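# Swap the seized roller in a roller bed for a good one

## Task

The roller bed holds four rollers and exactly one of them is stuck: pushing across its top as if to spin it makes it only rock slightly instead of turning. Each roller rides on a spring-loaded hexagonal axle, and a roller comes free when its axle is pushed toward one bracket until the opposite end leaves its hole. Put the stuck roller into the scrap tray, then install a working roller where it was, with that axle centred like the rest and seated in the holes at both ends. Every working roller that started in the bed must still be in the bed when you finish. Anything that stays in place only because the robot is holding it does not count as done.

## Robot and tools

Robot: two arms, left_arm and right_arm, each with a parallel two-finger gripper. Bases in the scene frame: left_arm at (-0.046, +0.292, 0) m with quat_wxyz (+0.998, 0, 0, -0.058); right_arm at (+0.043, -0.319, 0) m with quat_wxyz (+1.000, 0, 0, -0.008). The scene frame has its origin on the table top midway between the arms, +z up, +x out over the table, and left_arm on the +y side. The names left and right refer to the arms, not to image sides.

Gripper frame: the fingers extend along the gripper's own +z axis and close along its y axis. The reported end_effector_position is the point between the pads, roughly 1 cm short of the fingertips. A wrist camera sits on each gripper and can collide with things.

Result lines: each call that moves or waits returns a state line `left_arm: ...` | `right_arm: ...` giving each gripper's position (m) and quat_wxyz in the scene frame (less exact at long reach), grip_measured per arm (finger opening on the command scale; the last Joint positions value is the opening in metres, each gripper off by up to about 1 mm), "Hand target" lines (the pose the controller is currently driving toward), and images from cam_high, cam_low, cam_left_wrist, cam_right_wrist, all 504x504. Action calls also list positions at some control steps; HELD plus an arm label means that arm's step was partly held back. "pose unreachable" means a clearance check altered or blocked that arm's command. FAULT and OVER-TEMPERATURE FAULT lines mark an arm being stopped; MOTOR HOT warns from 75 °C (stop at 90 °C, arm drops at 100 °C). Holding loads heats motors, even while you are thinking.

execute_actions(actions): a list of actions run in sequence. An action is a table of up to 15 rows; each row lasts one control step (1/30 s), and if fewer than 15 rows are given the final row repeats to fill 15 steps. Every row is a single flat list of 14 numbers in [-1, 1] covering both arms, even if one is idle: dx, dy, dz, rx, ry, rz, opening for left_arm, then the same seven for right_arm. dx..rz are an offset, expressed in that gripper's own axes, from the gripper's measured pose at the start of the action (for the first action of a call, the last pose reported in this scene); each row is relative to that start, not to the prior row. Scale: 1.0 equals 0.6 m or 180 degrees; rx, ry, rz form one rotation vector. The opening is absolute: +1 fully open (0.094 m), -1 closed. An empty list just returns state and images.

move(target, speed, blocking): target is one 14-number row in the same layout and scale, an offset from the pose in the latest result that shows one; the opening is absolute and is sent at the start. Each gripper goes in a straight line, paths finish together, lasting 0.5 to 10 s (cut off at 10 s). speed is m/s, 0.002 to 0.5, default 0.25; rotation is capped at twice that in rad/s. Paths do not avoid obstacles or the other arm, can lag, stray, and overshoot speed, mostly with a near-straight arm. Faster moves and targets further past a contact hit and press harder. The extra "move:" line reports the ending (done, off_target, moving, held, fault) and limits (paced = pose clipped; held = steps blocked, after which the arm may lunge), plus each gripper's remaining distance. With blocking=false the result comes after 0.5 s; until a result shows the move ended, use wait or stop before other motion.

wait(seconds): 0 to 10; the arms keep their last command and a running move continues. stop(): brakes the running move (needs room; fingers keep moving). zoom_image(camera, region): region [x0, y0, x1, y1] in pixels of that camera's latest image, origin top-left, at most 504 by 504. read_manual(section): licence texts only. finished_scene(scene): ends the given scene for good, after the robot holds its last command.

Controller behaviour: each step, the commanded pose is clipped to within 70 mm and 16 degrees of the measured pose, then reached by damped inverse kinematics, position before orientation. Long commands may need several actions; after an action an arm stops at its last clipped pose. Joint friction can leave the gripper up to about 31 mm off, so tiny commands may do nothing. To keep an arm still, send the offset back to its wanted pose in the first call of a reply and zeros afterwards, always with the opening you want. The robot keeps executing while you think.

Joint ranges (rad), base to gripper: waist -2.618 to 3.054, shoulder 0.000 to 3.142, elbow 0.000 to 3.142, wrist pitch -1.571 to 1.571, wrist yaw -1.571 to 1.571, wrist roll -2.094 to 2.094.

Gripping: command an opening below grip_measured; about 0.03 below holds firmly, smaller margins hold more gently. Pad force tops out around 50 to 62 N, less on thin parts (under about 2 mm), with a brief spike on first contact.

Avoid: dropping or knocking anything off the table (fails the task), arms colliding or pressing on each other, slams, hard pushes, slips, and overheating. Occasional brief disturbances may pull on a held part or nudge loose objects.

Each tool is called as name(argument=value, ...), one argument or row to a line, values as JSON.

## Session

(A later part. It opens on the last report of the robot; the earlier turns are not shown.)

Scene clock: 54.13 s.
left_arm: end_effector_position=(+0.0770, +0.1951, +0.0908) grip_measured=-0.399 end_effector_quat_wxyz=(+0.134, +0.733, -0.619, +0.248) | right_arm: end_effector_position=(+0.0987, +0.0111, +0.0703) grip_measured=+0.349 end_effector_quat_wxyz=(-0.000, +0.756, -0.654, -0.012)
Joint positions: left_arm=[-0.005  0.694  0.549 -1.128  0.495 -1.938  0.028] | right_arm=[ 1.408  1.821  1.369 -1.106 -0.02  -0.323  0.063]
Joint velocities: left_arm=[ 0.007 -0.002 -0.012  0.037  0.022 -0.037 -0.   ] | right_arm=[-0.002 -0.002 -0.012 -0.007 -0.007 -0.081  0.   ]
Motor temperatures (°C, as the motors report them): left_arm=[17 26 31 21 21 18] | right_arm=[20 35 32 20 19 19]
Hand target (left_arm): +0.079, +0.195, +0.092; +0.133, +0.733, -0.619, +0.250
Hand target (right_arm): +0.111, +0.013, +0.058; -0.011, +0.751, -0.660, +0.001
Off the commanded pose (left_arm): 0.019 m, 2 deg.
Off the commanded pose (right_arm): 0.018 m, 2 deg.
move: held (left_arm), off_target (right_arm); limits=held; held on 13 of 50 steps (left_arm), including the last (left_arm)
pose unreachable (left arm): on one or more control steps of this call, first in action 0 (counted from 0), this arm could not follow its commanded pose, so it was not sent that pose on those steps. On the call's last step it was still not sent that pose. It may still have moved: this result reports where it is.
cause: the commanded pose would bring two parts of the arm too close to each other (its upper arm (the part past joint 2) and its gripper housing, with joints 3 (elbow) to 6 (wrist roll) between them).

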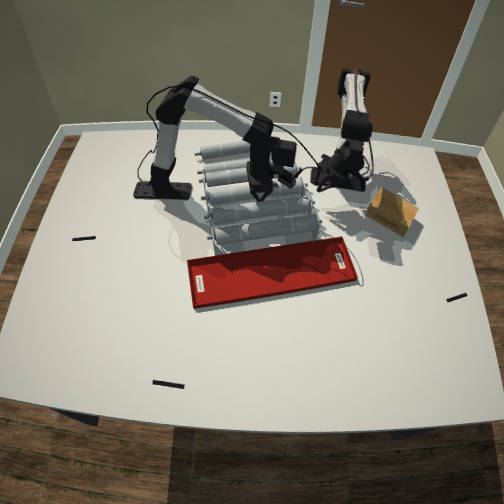

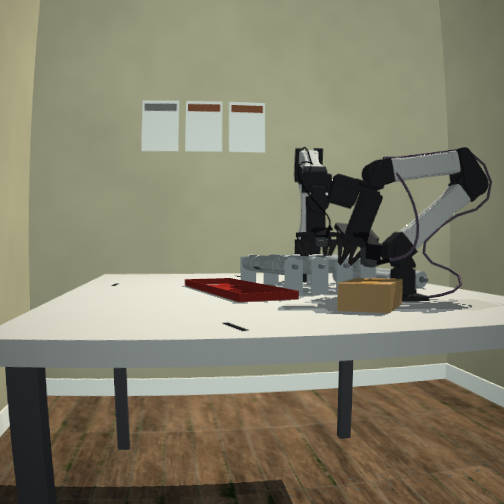

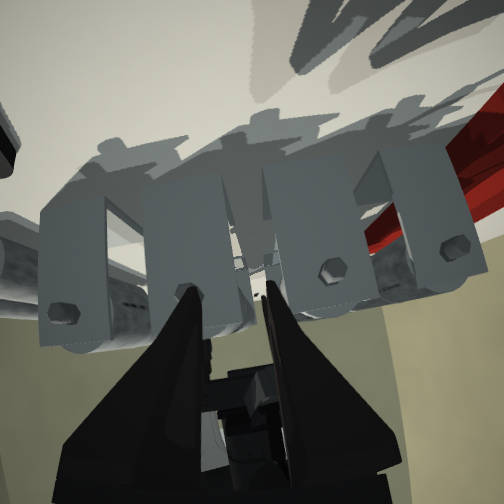

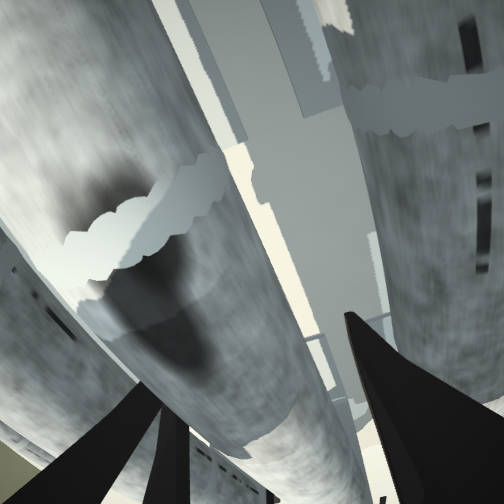

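move(
  target=[0,0.03,0,-0.17,-0.06,0,-0.4, 0,0.012,0.03,0,0,0,0.35],
  speed=0.08,
)

move(
  target=[0,0,0,0,0,0,-0.4, 0,0,0,0,0,0,-0.1],
)

Scene clock: 61.83 s.
left_arm: end_effector_position=(+0.0605, +0.1903, +0.0852) grip_measured=-0.399 end_effector_quat_wxyz=(+0.267, +0.701, -0.661, +0.019) | right_arm: end_effector_position=(+0.0943, +0.0136, +0.0614) grip_measured=+0.349 end_effector_quat_wxyz=(-0.006, +0.756, -0.655, -0.017)
Joint positions: left_arm=[-0.086  1.272  0.782 -1.355  0.475 -1.765  0.028] | right_arm=[ 1.421  1.821  1.332 -1.053 -0.023 -0.309  0.063]
Joint velocities: left_arm=[ 0.002 -0.007  0.007 -0.022  0.066  0.051 -0.001] | right_arm=[-0.002 -0.007  0.007  0.081 -0.022  0.022 -0.   ]
Motor temperatures (°C, as the motors report them): left_arm=[17 26 32 21 21 18] | right_arm=[20 35 32 20 19 19]
Hand target (left_arm): +0.061, +0.191, +0.086; +0.267, +0.693, -0.670, +0.009
Hand target (right_arm): +0.092, +0.010, +0.053; -0.000, +0.756, -0.654, -0.012
Off the commanded pose (left_arm): 0.004 m, 2 deg.
Off the commanded pose (right_arm): 0.010 m, 1 deg.
move: done

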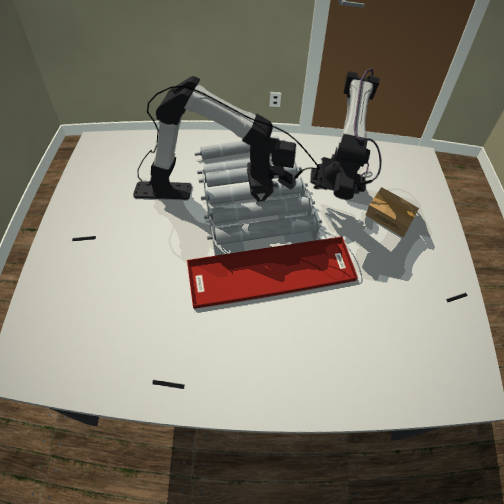

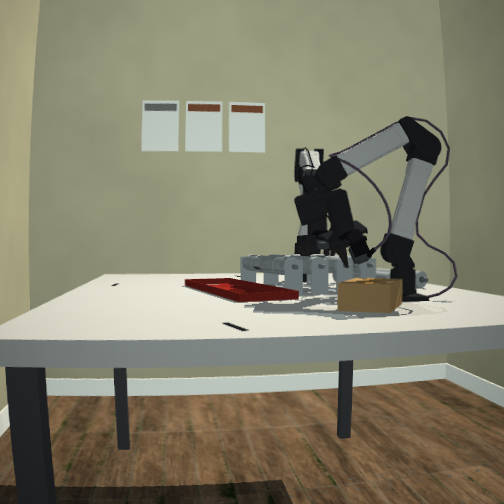

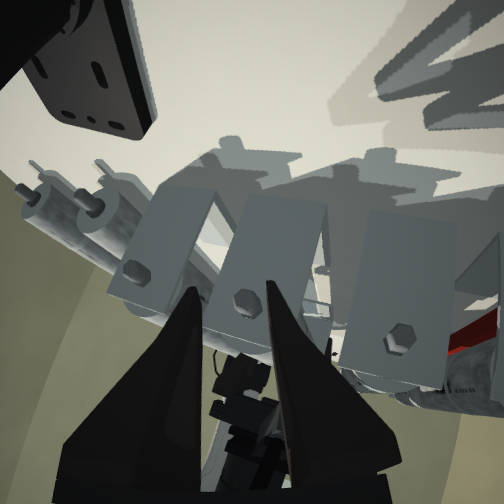

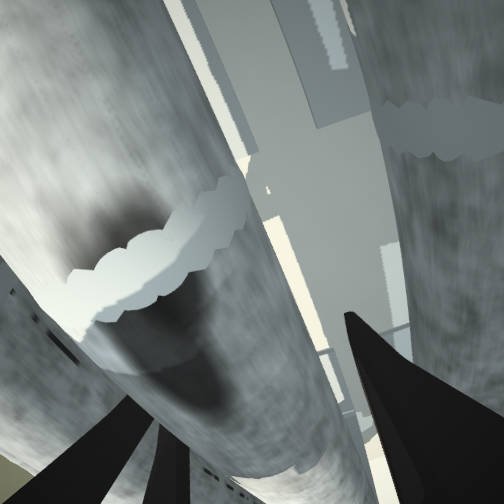

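Scene clock: 62.33 s.
left_arm: end_effector_position=(+0.0605, +0.1903, +0.0852) grip_measured=-0.399 end_effector_quat_wxyz=(+0.267, +0.701, -0.661, +0.018) | right_arm: end_effector_position=(+0.0910, +0.0133, +0.0614) grip_measured=+0.028 end_effector_quat_wxyz=(-0.002, +0.761, -0.649, -0.021)
Joint positions: left_arm=[-0.086  1.272  0.782 -1.356  0.475 -1.765  0.028] | right_arm=[ 1.426  1.821  1.332 -1.056 -0.033 -0.319  0.048]
Joint velocities: left_arm=[-0.022  0.002  0.002  0.007 -0.066 -0.037 -0.001] | right_arm=[-0.017 -0.007  0.007 -0.051 -0.022 -0.066 -0.   ]
Motor temperatures (°C, as the motors report them): left_arm=[17 26 32 21 21 18] | right_arm=[20 35 32 20 19 19]
Hand target (left_arm): +0.060, +0.190, +0.085; +0.267, +0.701, -0.661, +0.018
Hand target (right_arm): +0.094, +0.014, +0.061; -0.006, +0.756, -0.654, -0.017
Off the commanded pose (left_arm): 0.000 m, 0 deg.
Off the commanded pose (right_arm): 0.003 m, 1 deg.
move: done

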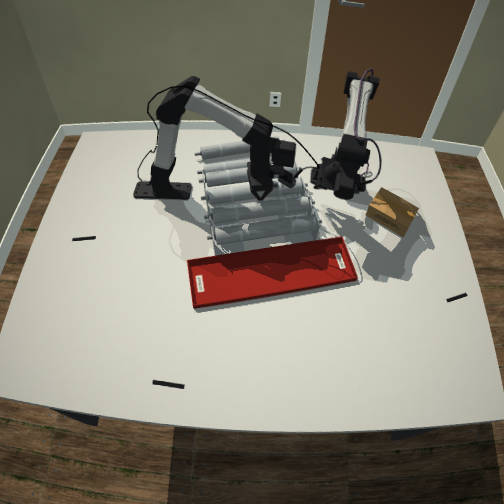

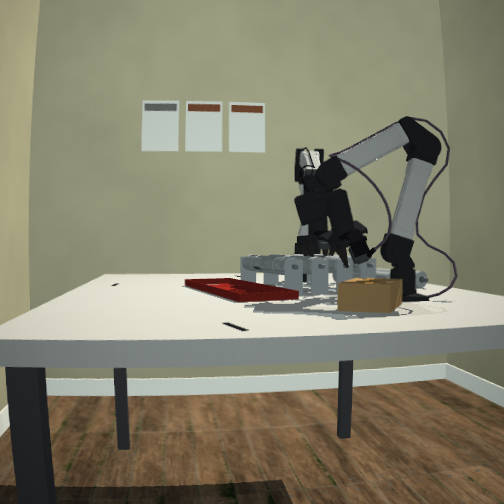

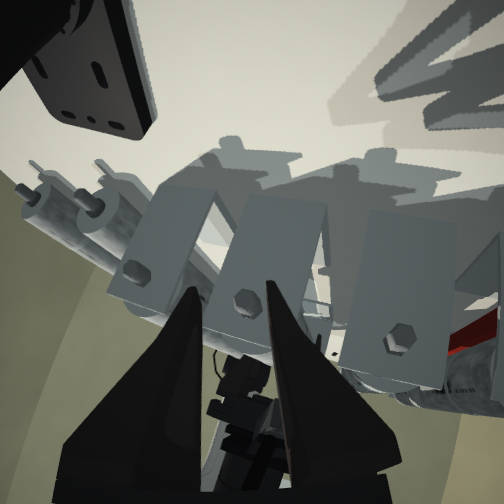

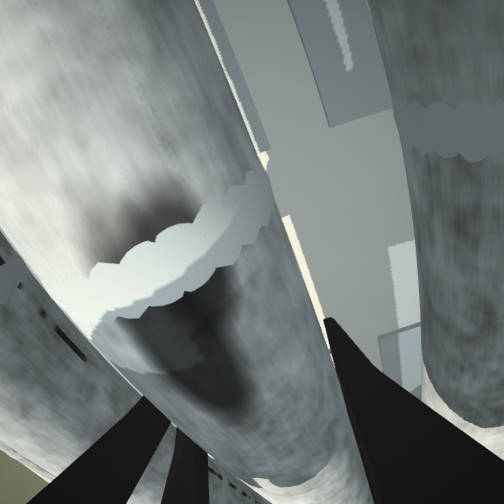

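move(
  target=[0.07,-0.006,0.075,0,0,0,-0.4, 0,0,0,0,0,0,-0.1],
  speed=0.04,
)

move(
  target=[0,0,0,0,0,0,-0.9, 0,0,0,0,0,0,-0.1],
)

Scene clock: 66.00 s.
left_arm: end_effector_position=(+0.0491, +0.1620, +0.0700) grip_measured=-0.399 end_effector_quat_wxyz=(+0.234, +0.717, -0.656, -0.020) | right_arm: end_effector_position=(+0.0909, +0.0133, +0.0614) grip_measured=+0.028 end_effector_quat_wxyz=(-0.002, +0.761, -0.649, -0.021)
Joint positions: left_arm=[-0.351  1.272  0.75  -1.227  0.441 -2.088  0.028] | right_arm=[ 1.426  1.821  1.332 -1.056 -0.033 -0.32   0.048]
Joint velocities: left_arm=[-0.012 -0.007 -0.002 -0.022  0.022 -0.007  0.   ] | right_arm=[-0.007  0.002  0.002  0.066 -0.007 -0.051 -0.   ]
Motor temperatures (°C, as the motors report them): left_arm=[17 25 31 21 21 18] | right_arm=[20 36 32 20 19 19]
Hand target (left_arm): +0.052, +0.138, +0.066; +0.273, +0.697, -0.663, +0.017
Hand target (right_arm): +0.091, +0.013, +0.061; -0.002, +0.761, -0.649, -0.021
Off the commanded pose (left_arm): 0.030 m, 6 deg.
Off the commanded pose (right_arm): 0.000 m, 0 deg.
joint sent to its limit (left arm) — the command would take joint 6 (wrist roll) past its lower limit, so that joint was sent only as far as its limit.
move: off_target (left_arm)

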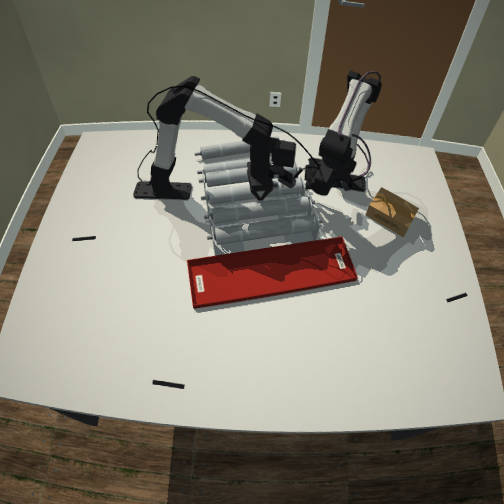

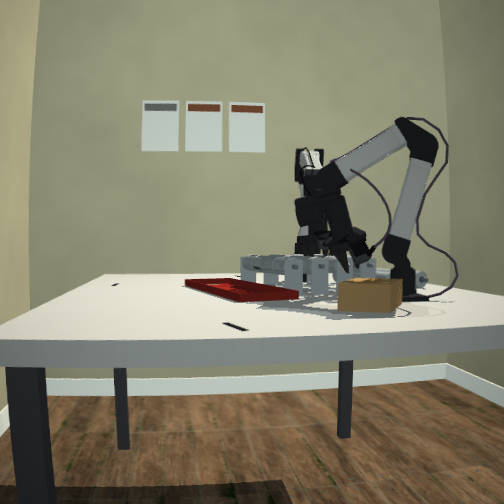

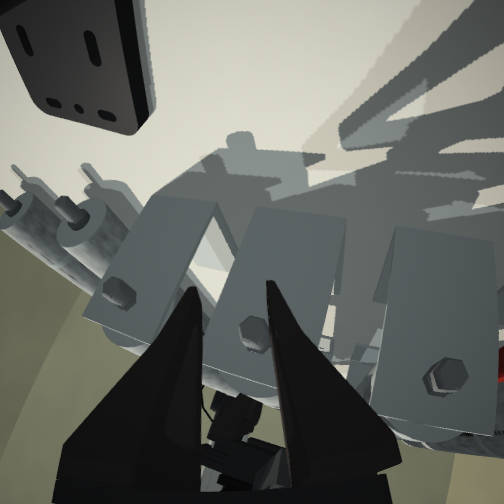

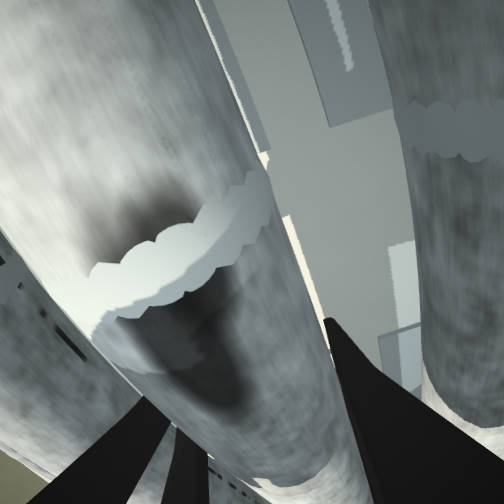

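Scene clock: 66.50 s.
left_arm: end_effector_position=(+0.0563, +0.1630, +0.0672) grip_measured=-0.793 end_effector_quat_wxyz=(+0.218, +0.718, -0.661, -0.011) | right_arm: end_effector_position=(+0.0908, +0.0133, +0.0615) grip_measured=+0.028 end_effector_quat_wxyz=(-0.002, +0.761, -0.648, -0.021)
Joint positions: left_arm=[-0.349  1.272  0.75  -1.2    0.416 -2.088  0.01 ] | right_arm=[ 1.426  1.821  1.332 -1.056 -0.034 -0.322  0.048]
Joint velocities: left_arm=[ 0.002  0.002  0.002 -0.007  0.007  0.037 -0.001] | right_arm=[ 0.017  0.007  0.007 -0.007 -0.007 -0.051  0.001]
Motor temperatures (°C, as the motors report them): left_arm=[17 25 31 21 21 18] | right_arm=[20 36 32 20 19 19]
Hand target (left_arm): +0.049, +0.162, +0.070; +0.233, +0.718, -0.656, -0.020
Hand target (right_arm): +0.091, +0.013, +0.061; -0.002, +0.761, -0.649, -0.021
Off the commanded pose (left_arm): 0.008 m, 2 deg.
Off the commanded pose (right_arm): 0.000 m, 0 deg.
move: done

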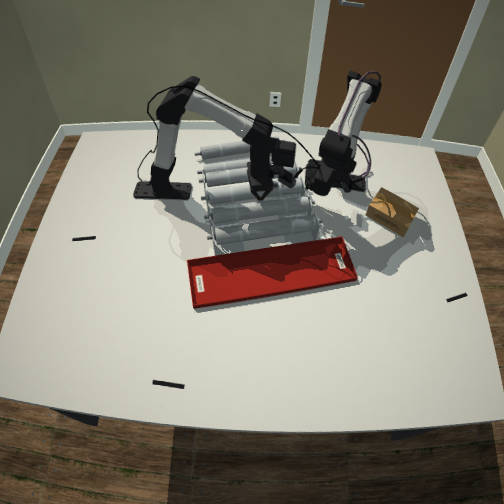

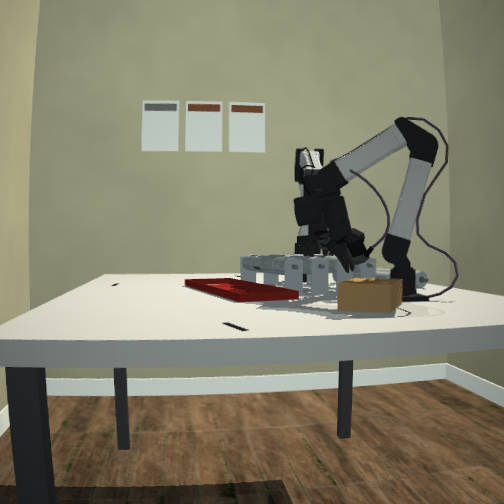

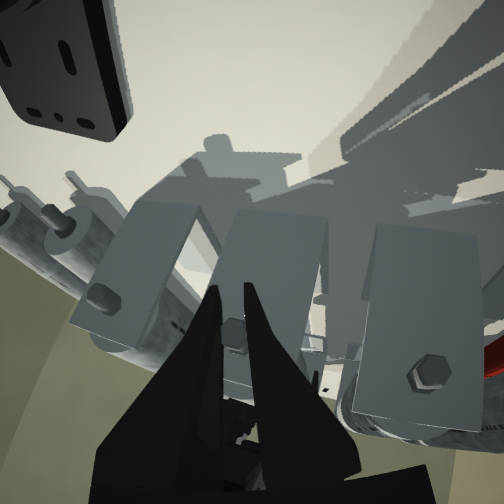

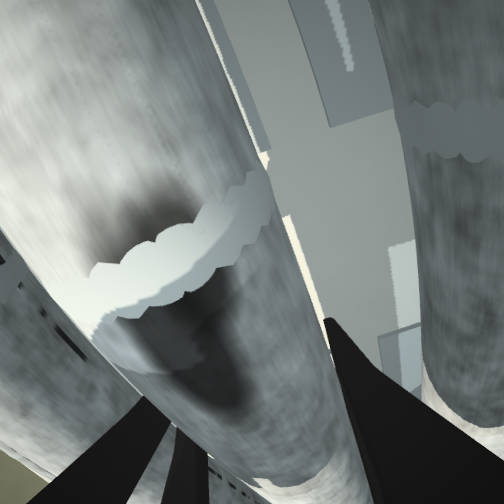

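move(
  target=[-0.104,0.017,-0.025,0,0,0,-0.9, 0,0,0,0,0,0,-0.1],
  speed=0.04,
)

move(
  target=[-0.065,0.01,-0.015,0,0,0,-0.9, 0,0,-0.06,0,0.05,0,-0.1],
  speed=0.03,
)

zoom_image(
  camera="cam_high",
  region=[170,120,370,300],
)

Scene clock: 72.87 s.
left_arm: end_effector_position=(+0.0449, +0.2251, +0.0661) grip_measured=-0.899 end_effector_quat_wxyz=(+0.221, +0.720, -0.658, -0.012) | right_arm: end_effector_position=(+0.0882, +0.0149, +0.0546) grip_measured=+0.024 end_effector_quat_wxyz=(+0.007, +0.762, -0.647, -0.024)
Joint positions: left_arm=[ 0.01   1.196  0.686 -1.356  0.34  -1.717  0.005] | right_arm=[ 1.427  1.843  1.332 -1.047 -0.048 -0.323  0.048]
Joint velocities: left_arm=[-0.002  0.012  0.022 -0.022  0.051  0.007 -0.   ] | right_arm=[ 0.017 -0.002  0.007  0.007  0.022 -0.051 -0.001]
Motor temperatures (°C, as the motors report them): left_arm=[17 25 31 21 21 18] | right_arm=[20 37 32 20 19 19]
Hand target (left_arm): +0.044, +0.228, +0.068; +0.214, +0.719, -0.661, -0.011
Hand target (right_arm): +0.091, +0.013, +0.061; -0.002, +0.761, -0.648, -0.021
Off the commanded pose (left_arm): 0.002 m, 1 deg.
Off the commanded pose (right_arm): 0.008 m, 1 deg.
move: done

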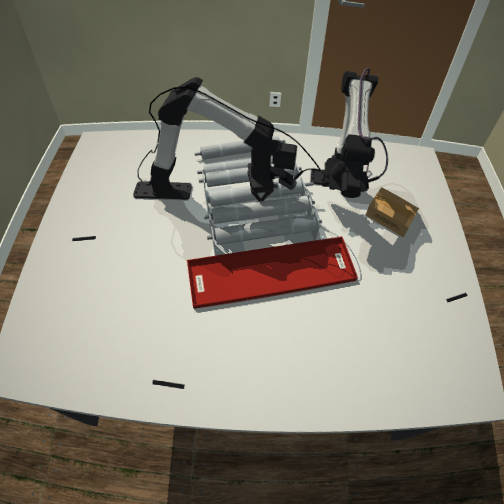

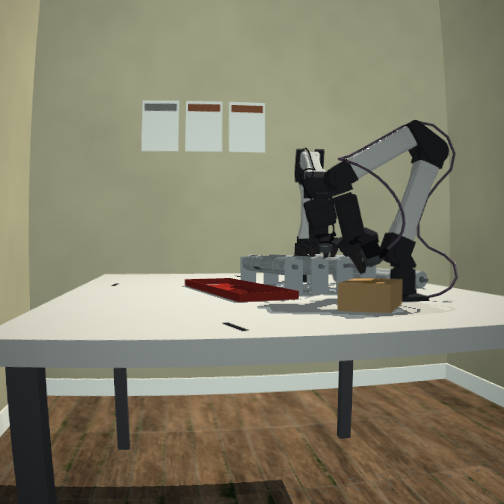

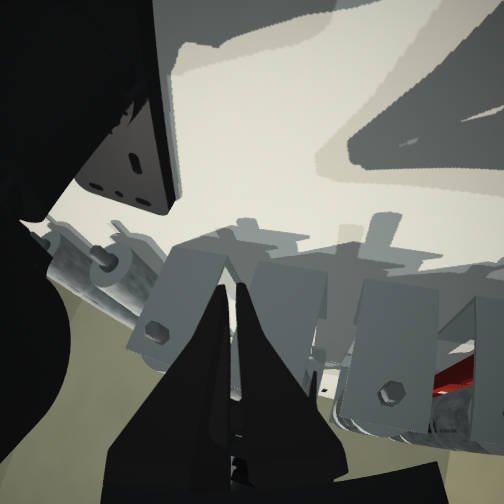

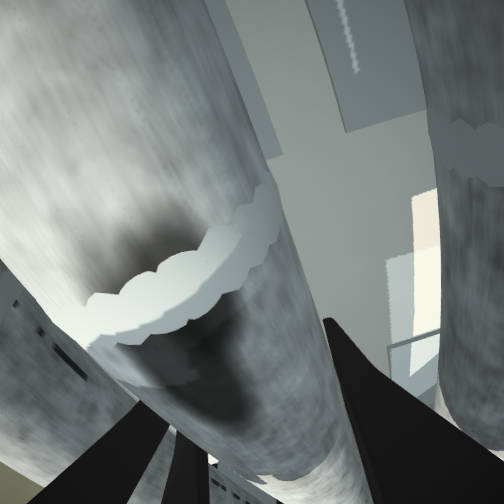

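Scene clock: 75.70 s.
left_arm: end_effector_position=(+0.0423, +0.2642, +0.0665) grip_measured=-0.899 end_effector_quat_wxyz=(+0.214, +0.723, -0.657, -0.007) | right_arm: end_effector_position=(+0.0880, +0.0133, +0.0622) grip_measured=+0.021 end_effector_quat_wxyz=(+0.070, +0.764, -0.640, +0.036)
Joint positions: left_arm=[ 0.284  1.196  0.686 -1.417  0.251 -1.454  0.005] | right_arm=[ 1.444  1.988  1.549 -1.289 -0.013 -0.319  0.048]
Joint velocities: left_arm=[ 0.002 -0.007 -0.012 -0.066 -0.007 -0.007  0.   ] | right_arm=[-0.027  0.002  0.007  0.022  0.037  0.007  0.   ]
Motor temperatures (°C, as the motors report them): left_arm=[17 25 31 21 21 18] | right_arm=[20 38 33 20 19 19]
Hand target (left_arm): +0.037, +0.266, +0.066; +0.218, +0.721, -0.658, -0.014
Hand target (right_arm): +0.089, +0.014, +0.089; +0.056, +0.761, -0.645, +0.036
Off the commanded pose (left_arm): 0.006 m, 1 deg.
Off the commanded pose (right_arm): 0.028 m, 2 deg.
move: off_target (right_arm)

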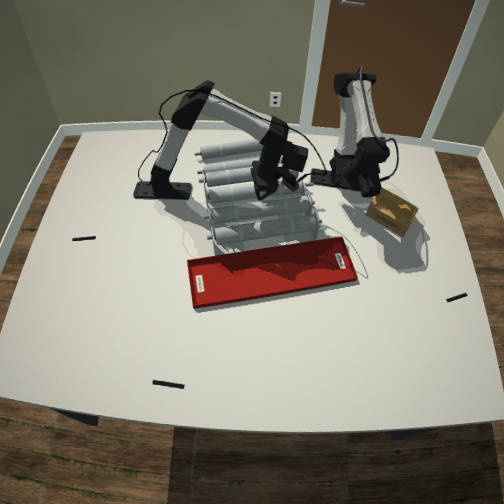

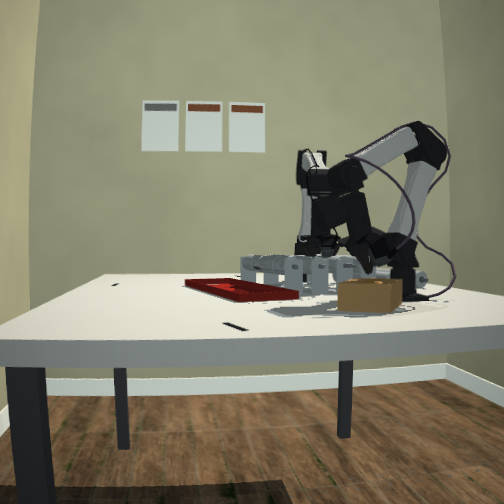

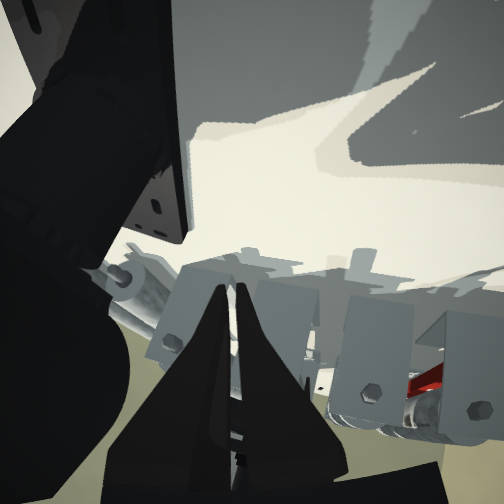

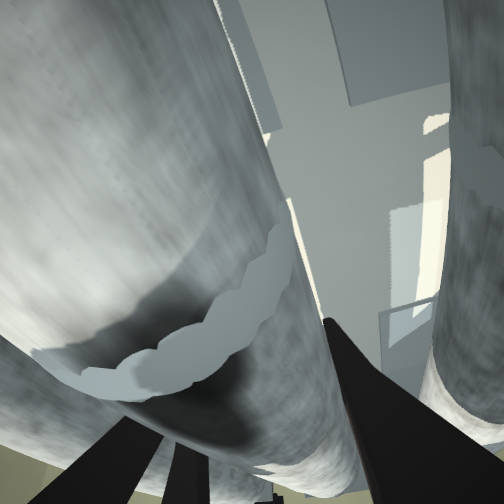

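Region (170, 120, 370, 300) of cam_high's 504x504 image, scaled by 2.520, with more detail than that image has; it fills the top 454 rows of this view, and the rest is white.

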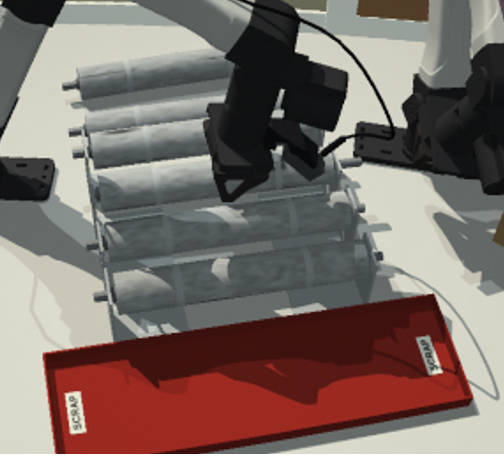

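Still out; keep lifting.

move(
  target=[0,0,0,0,0,0,-0.4, 0,0.01,-0.08,0,0,0,-0.1],
  speed=0.05,
)

zoom_image(
  camera="cam_high",
  region=[170,120,370,300],
)

Scene clock: 79.27 s.
left_arm: end_effector_position=(+0.0421, +0.2643, +0.0665) grip_measured=-0.401 end_effector_quat_wxyz=(+0.214, +0.722, -0.658, -0.007) | right_arm: end_effector_position=(+0.0869, +0.0101, +0.0833) grip_measured=+0.019 end_effector_quat_wxyz=(+0.095, +0.761, -0.639, +0.058)
Joint positions: left_arm=[ 0.284  1.196  0.686 -1.418  0.25  -1.45   0.028] | right_arm=[ 1.451  2.027  1.677 -1.445 -0.005 -0.309  0.048]
Joint velocities: left_arm=[ 0.002 -0.012  0.002 -0.066 -0.066 -0.007  0.001] | right_arm=[ 0.002 -0.012  0.007  0.007 -0.051 -0.007 -0.   ]
Motor temperatures (°C, as the motors report them): left_arm=[17 25 31 21 21 18] | right_arm=[20 40 34 20 19 19]
Hand target (left_arm): +0.042, +0.264, +0.067; +0.215, +0.723, -0.657, -0.007
Hand target (right_arm): +0.083, +0.019, +0.109; +0.070, +0.764, -0.640, +0.035
Off the commanded pose (left_arm): 0.000 m, 0 deg.
Off the commanded pose (right_arm): 0.028 m, 4 deg.
move: off_target (right_arm)

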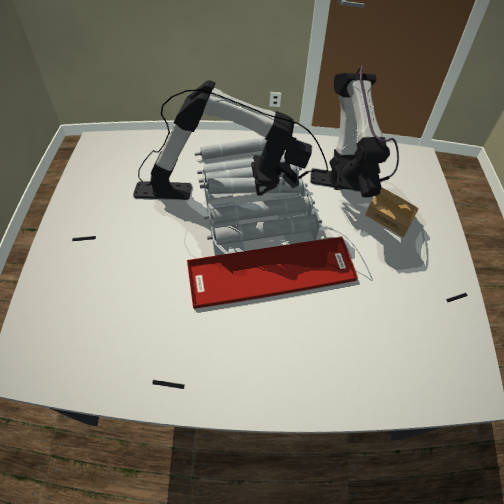

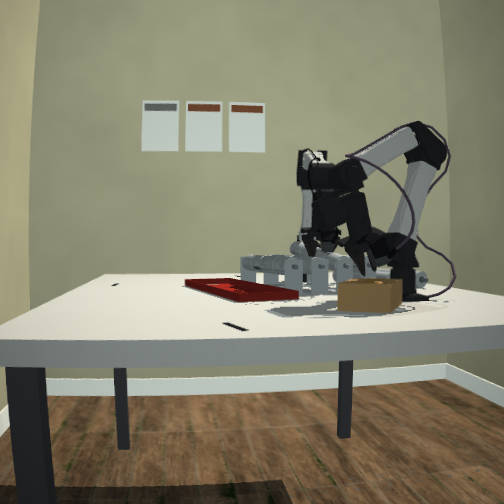

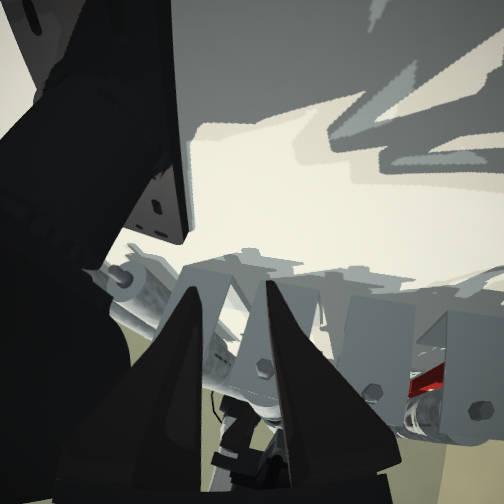

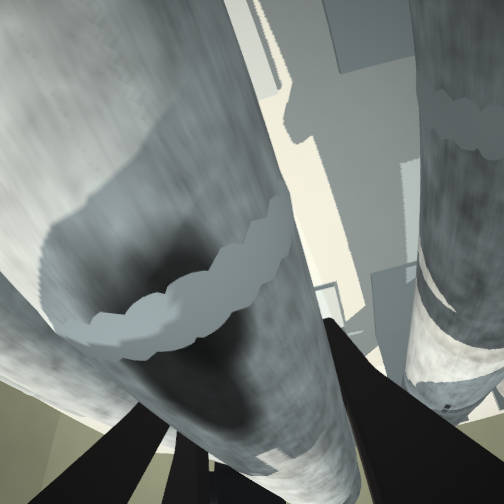

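Region (170, 120, 370, 300) of cam_high's 504x504 image, scaled by 2.520, with more detail than that image has; it fills the top 454 rows of this view, and the rest is white.

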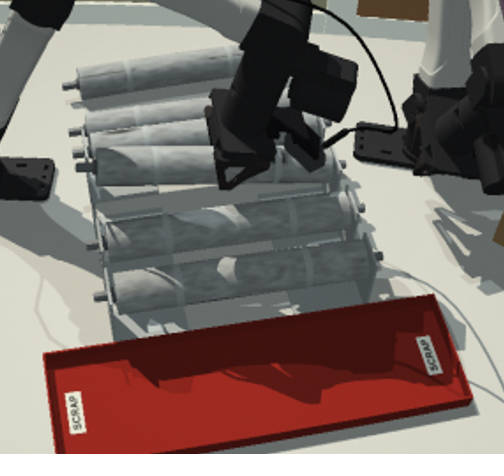

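move(
  target=[0,0,0,0,0,0,-0.4, 0.09,0,-0.05,0,0,0,-0.1],
  speed=0.05,
)

move(
  target=[0,0,0,0,0,0,-0.4, 0,0,-0.12,0,-0.05,0,-0.1],
  speed=0.08,
)

move(
  target=[0,0,0,0,0,0,-0.4, -0.05,-0.47,-0.03,0,0,0,-0.1],
  speed=0.12,
)

Scene clock: 85.00 s.
left_arm: end_effector_position=(+0.0421, +0.2643, +0.0665) grip_measured=-0.401 end_effector_quat_wxyz=(+0.214, +0.722, -0.658, -0.007) | right_arm: end_effector_position=(+0.0975, -0.0208, +0.1104) grip_measured=+0.019 end_effector_quat_wxyz=(+0.085, +0.761, -0.641, +0.048)
Joint positions: left_arm=[ 0.284  1.196  0.686 -1.418  0.25  -1.45   0.028] | right_arm=[ 1.404  1.877  1.582 -1.472 -0.001 -0.354  0.048]
Joint velocities: left_arm=[ 0.007 -0.007  0.002  0.022  0.022  0.007 -0.001] | right_arm=[-0.007  0.002 -0.002 -0.066 -0.007  0.066 -0.   ]
Motor temperatures (°C, as the motors report them): left_arm=[17 25 31 20 21 18] | right_arm=[20 42 35 20 19 19]
Hand target (left_arm): +0.042, +0.264, +0.067; +0.214, +0.722, -0.658, -0.007
Hand target (right_arm): +0.098, -0.034, +0.123; +0.095, +0.761, -0.640, +0.057
Off the commanded pose (left_arm): 0.000 m, 0 deg.
Off the commanded pose (right_arm): 0.020 m, 2 deg.
move: off_target (right_arm)

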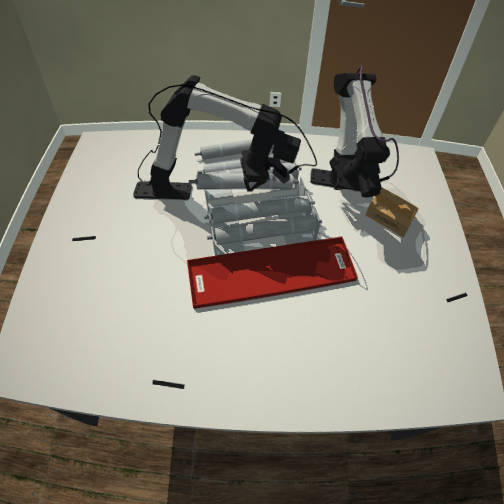

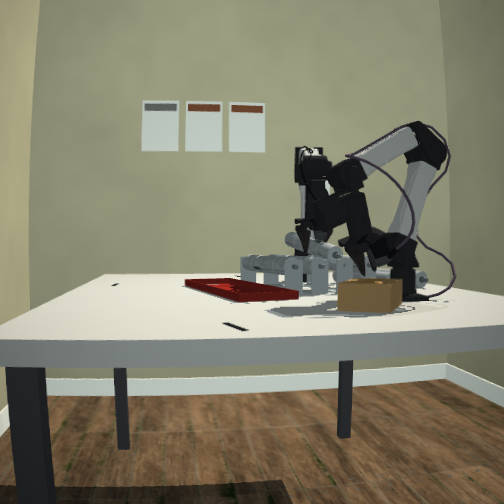

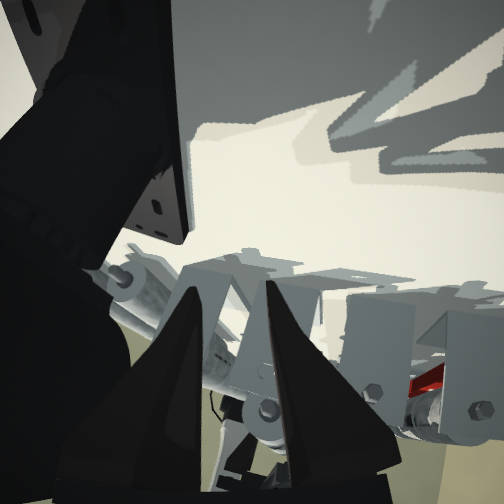

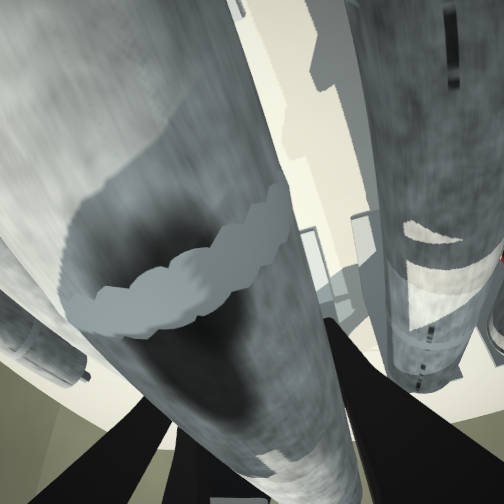

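Scene clock: 86.37 s.
left_arm: end_effector_position=(+0.0421, +0.2643, +0.0665) grip_measured=-0.401 end_effector_quat_wxyz=(+0.214, +0.722, -0.658, -0.007) | right_arm: end_effector_position=(+0.0985, -0.0031, +0.1591) grip_measured=+0.019 end_effector_quat_wxyz=(+0.034, +0.764, -0.645, -0.010)
Joint positions: left_arm=[ 0.284  1.196  0.686 -1.418  0.25  -1.45   0.028] | right_arm=[ 1.385  1.815  1.713 -1.52  -0.05  -0.372  0.048]
Joint velocities: left_arm=[ 0.002  0.017  0.002 -0.037 -0.125  0.007 -0.001] | right_arm=[-0.007 -0.012 -0.002 -0.007  0.037 -0.022 -0.001]
Motor temperatures (°C, as the motors report them): left_arm=[17 25 31 20 21 18] | right_arm=[20 43 35 20 19 19]
Hand target (left_arm): +0.042, +0.264, +0.067; +0.214, +0.722, -0.658, -0.007
Hand target (right_arm): +0.099, -0.007, +0.180; +0.020, +0.763, -0.645, -0.021
Off the commanded pose (left_arm): 0.000 m, 0 deg.
Off the commanded pose (right_arm): 0.022 m, 0 deg.
joint sent to its limit (right arm) — the command would take joint 4 (wrist pitch) past its lower limit, so that joint was sent only as far as its limit.
move: off_target (right_arm)

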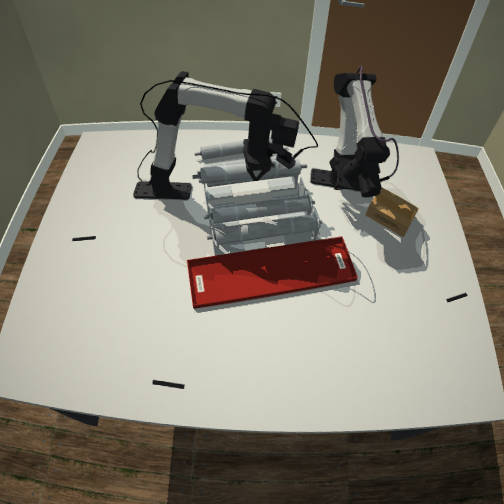

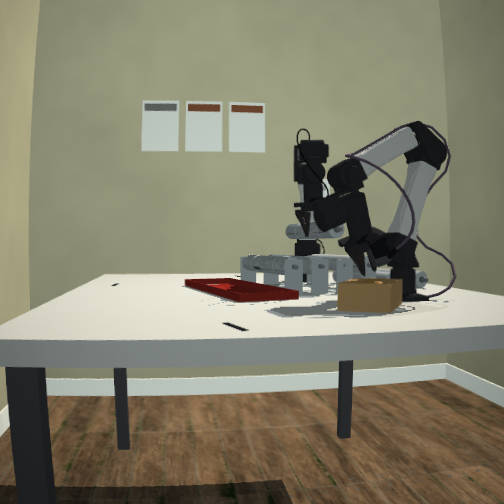

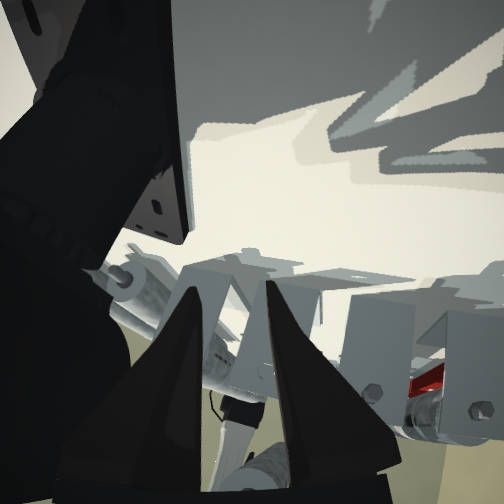

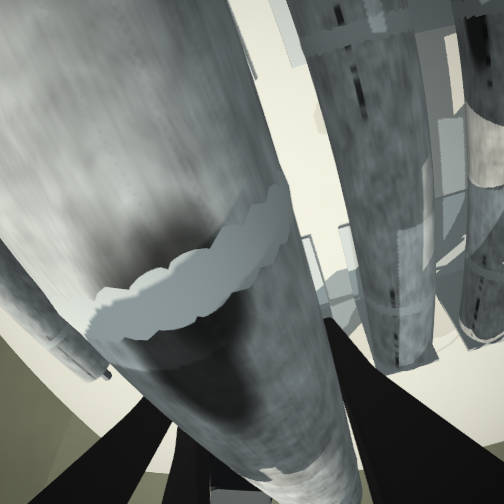

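Scene clock: 89.13 s.
left_arm: end_effector_position=(+0.0421, +0.2643, +0.0665) grip_measured=-0.401 end_effector_quat_wxyz=(+0.214, +0.722, -0.658, -0.007) | right_arm: end_effector_position=(+0.3664, +0.0767, +0.1311) grip_measured=+0.019 end_effector_quat_wxyz=(-0.098, +0.757, -0.646, -0.018)
Joint positions: left_arm=[ 0.284  1.196  0.686 -1.418  0.25  -1.45   0.028] | right_arm=[ 0.89   2.515  2.699 -1.559 -0.034 -0.851  0.048]
Joint velocities: left_arm=[ 0.007 -0.022 -0.007 -0.051 -0.037  0.051  0.001] | right_arm=[-0.002 -0.007  0.012  0.022 -0.007  0.11  -0.001]
Motor temperatures (°C, as the motors report them): left_arm=[17 25 31 20 21 18] | right_arm=[20 44 36 20 19 19]
Hand target (left_arm): +0.042, +0.264, +0.067; +0.214, +0.722, -0.658, -0.007
Hand target (right_arm): +0.371, +0.080, +0.161; -0.138, +0.756, -0.640, -0.014
Off the commanded pose (left_arm): 0.000 m, 0 deg.
Off the commanded pose (right_arm): 0.027 m, 15 deg.
joint sent to its limit (right arm) — the command would take joint 4 (wrist pitch) past its lower limit, so that joint was sent only as far as its limit.
move: off_target (right_arm)

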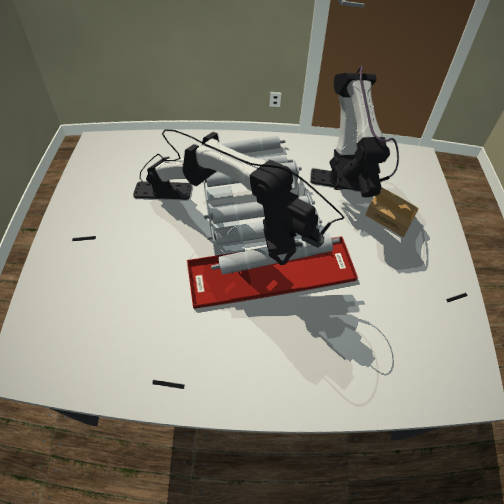

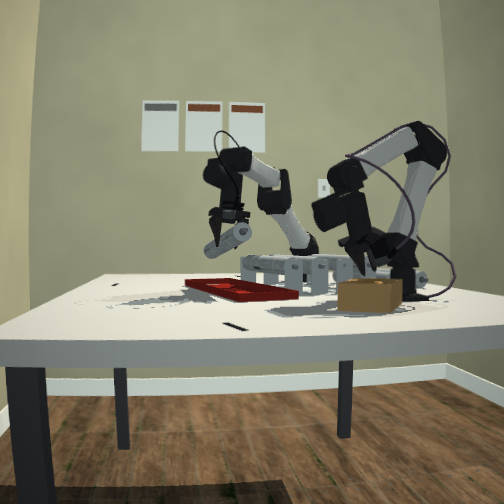

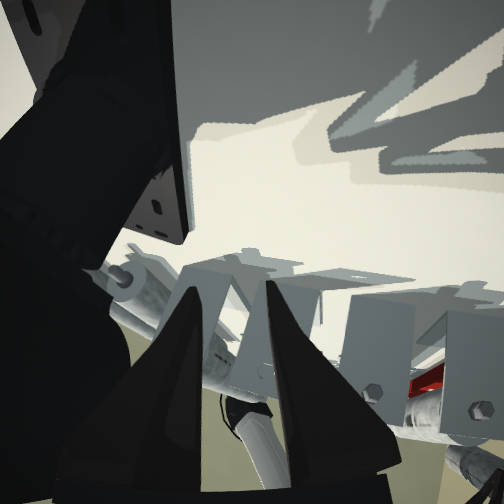

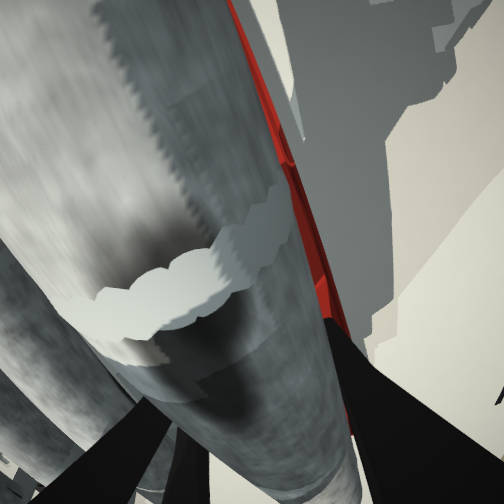

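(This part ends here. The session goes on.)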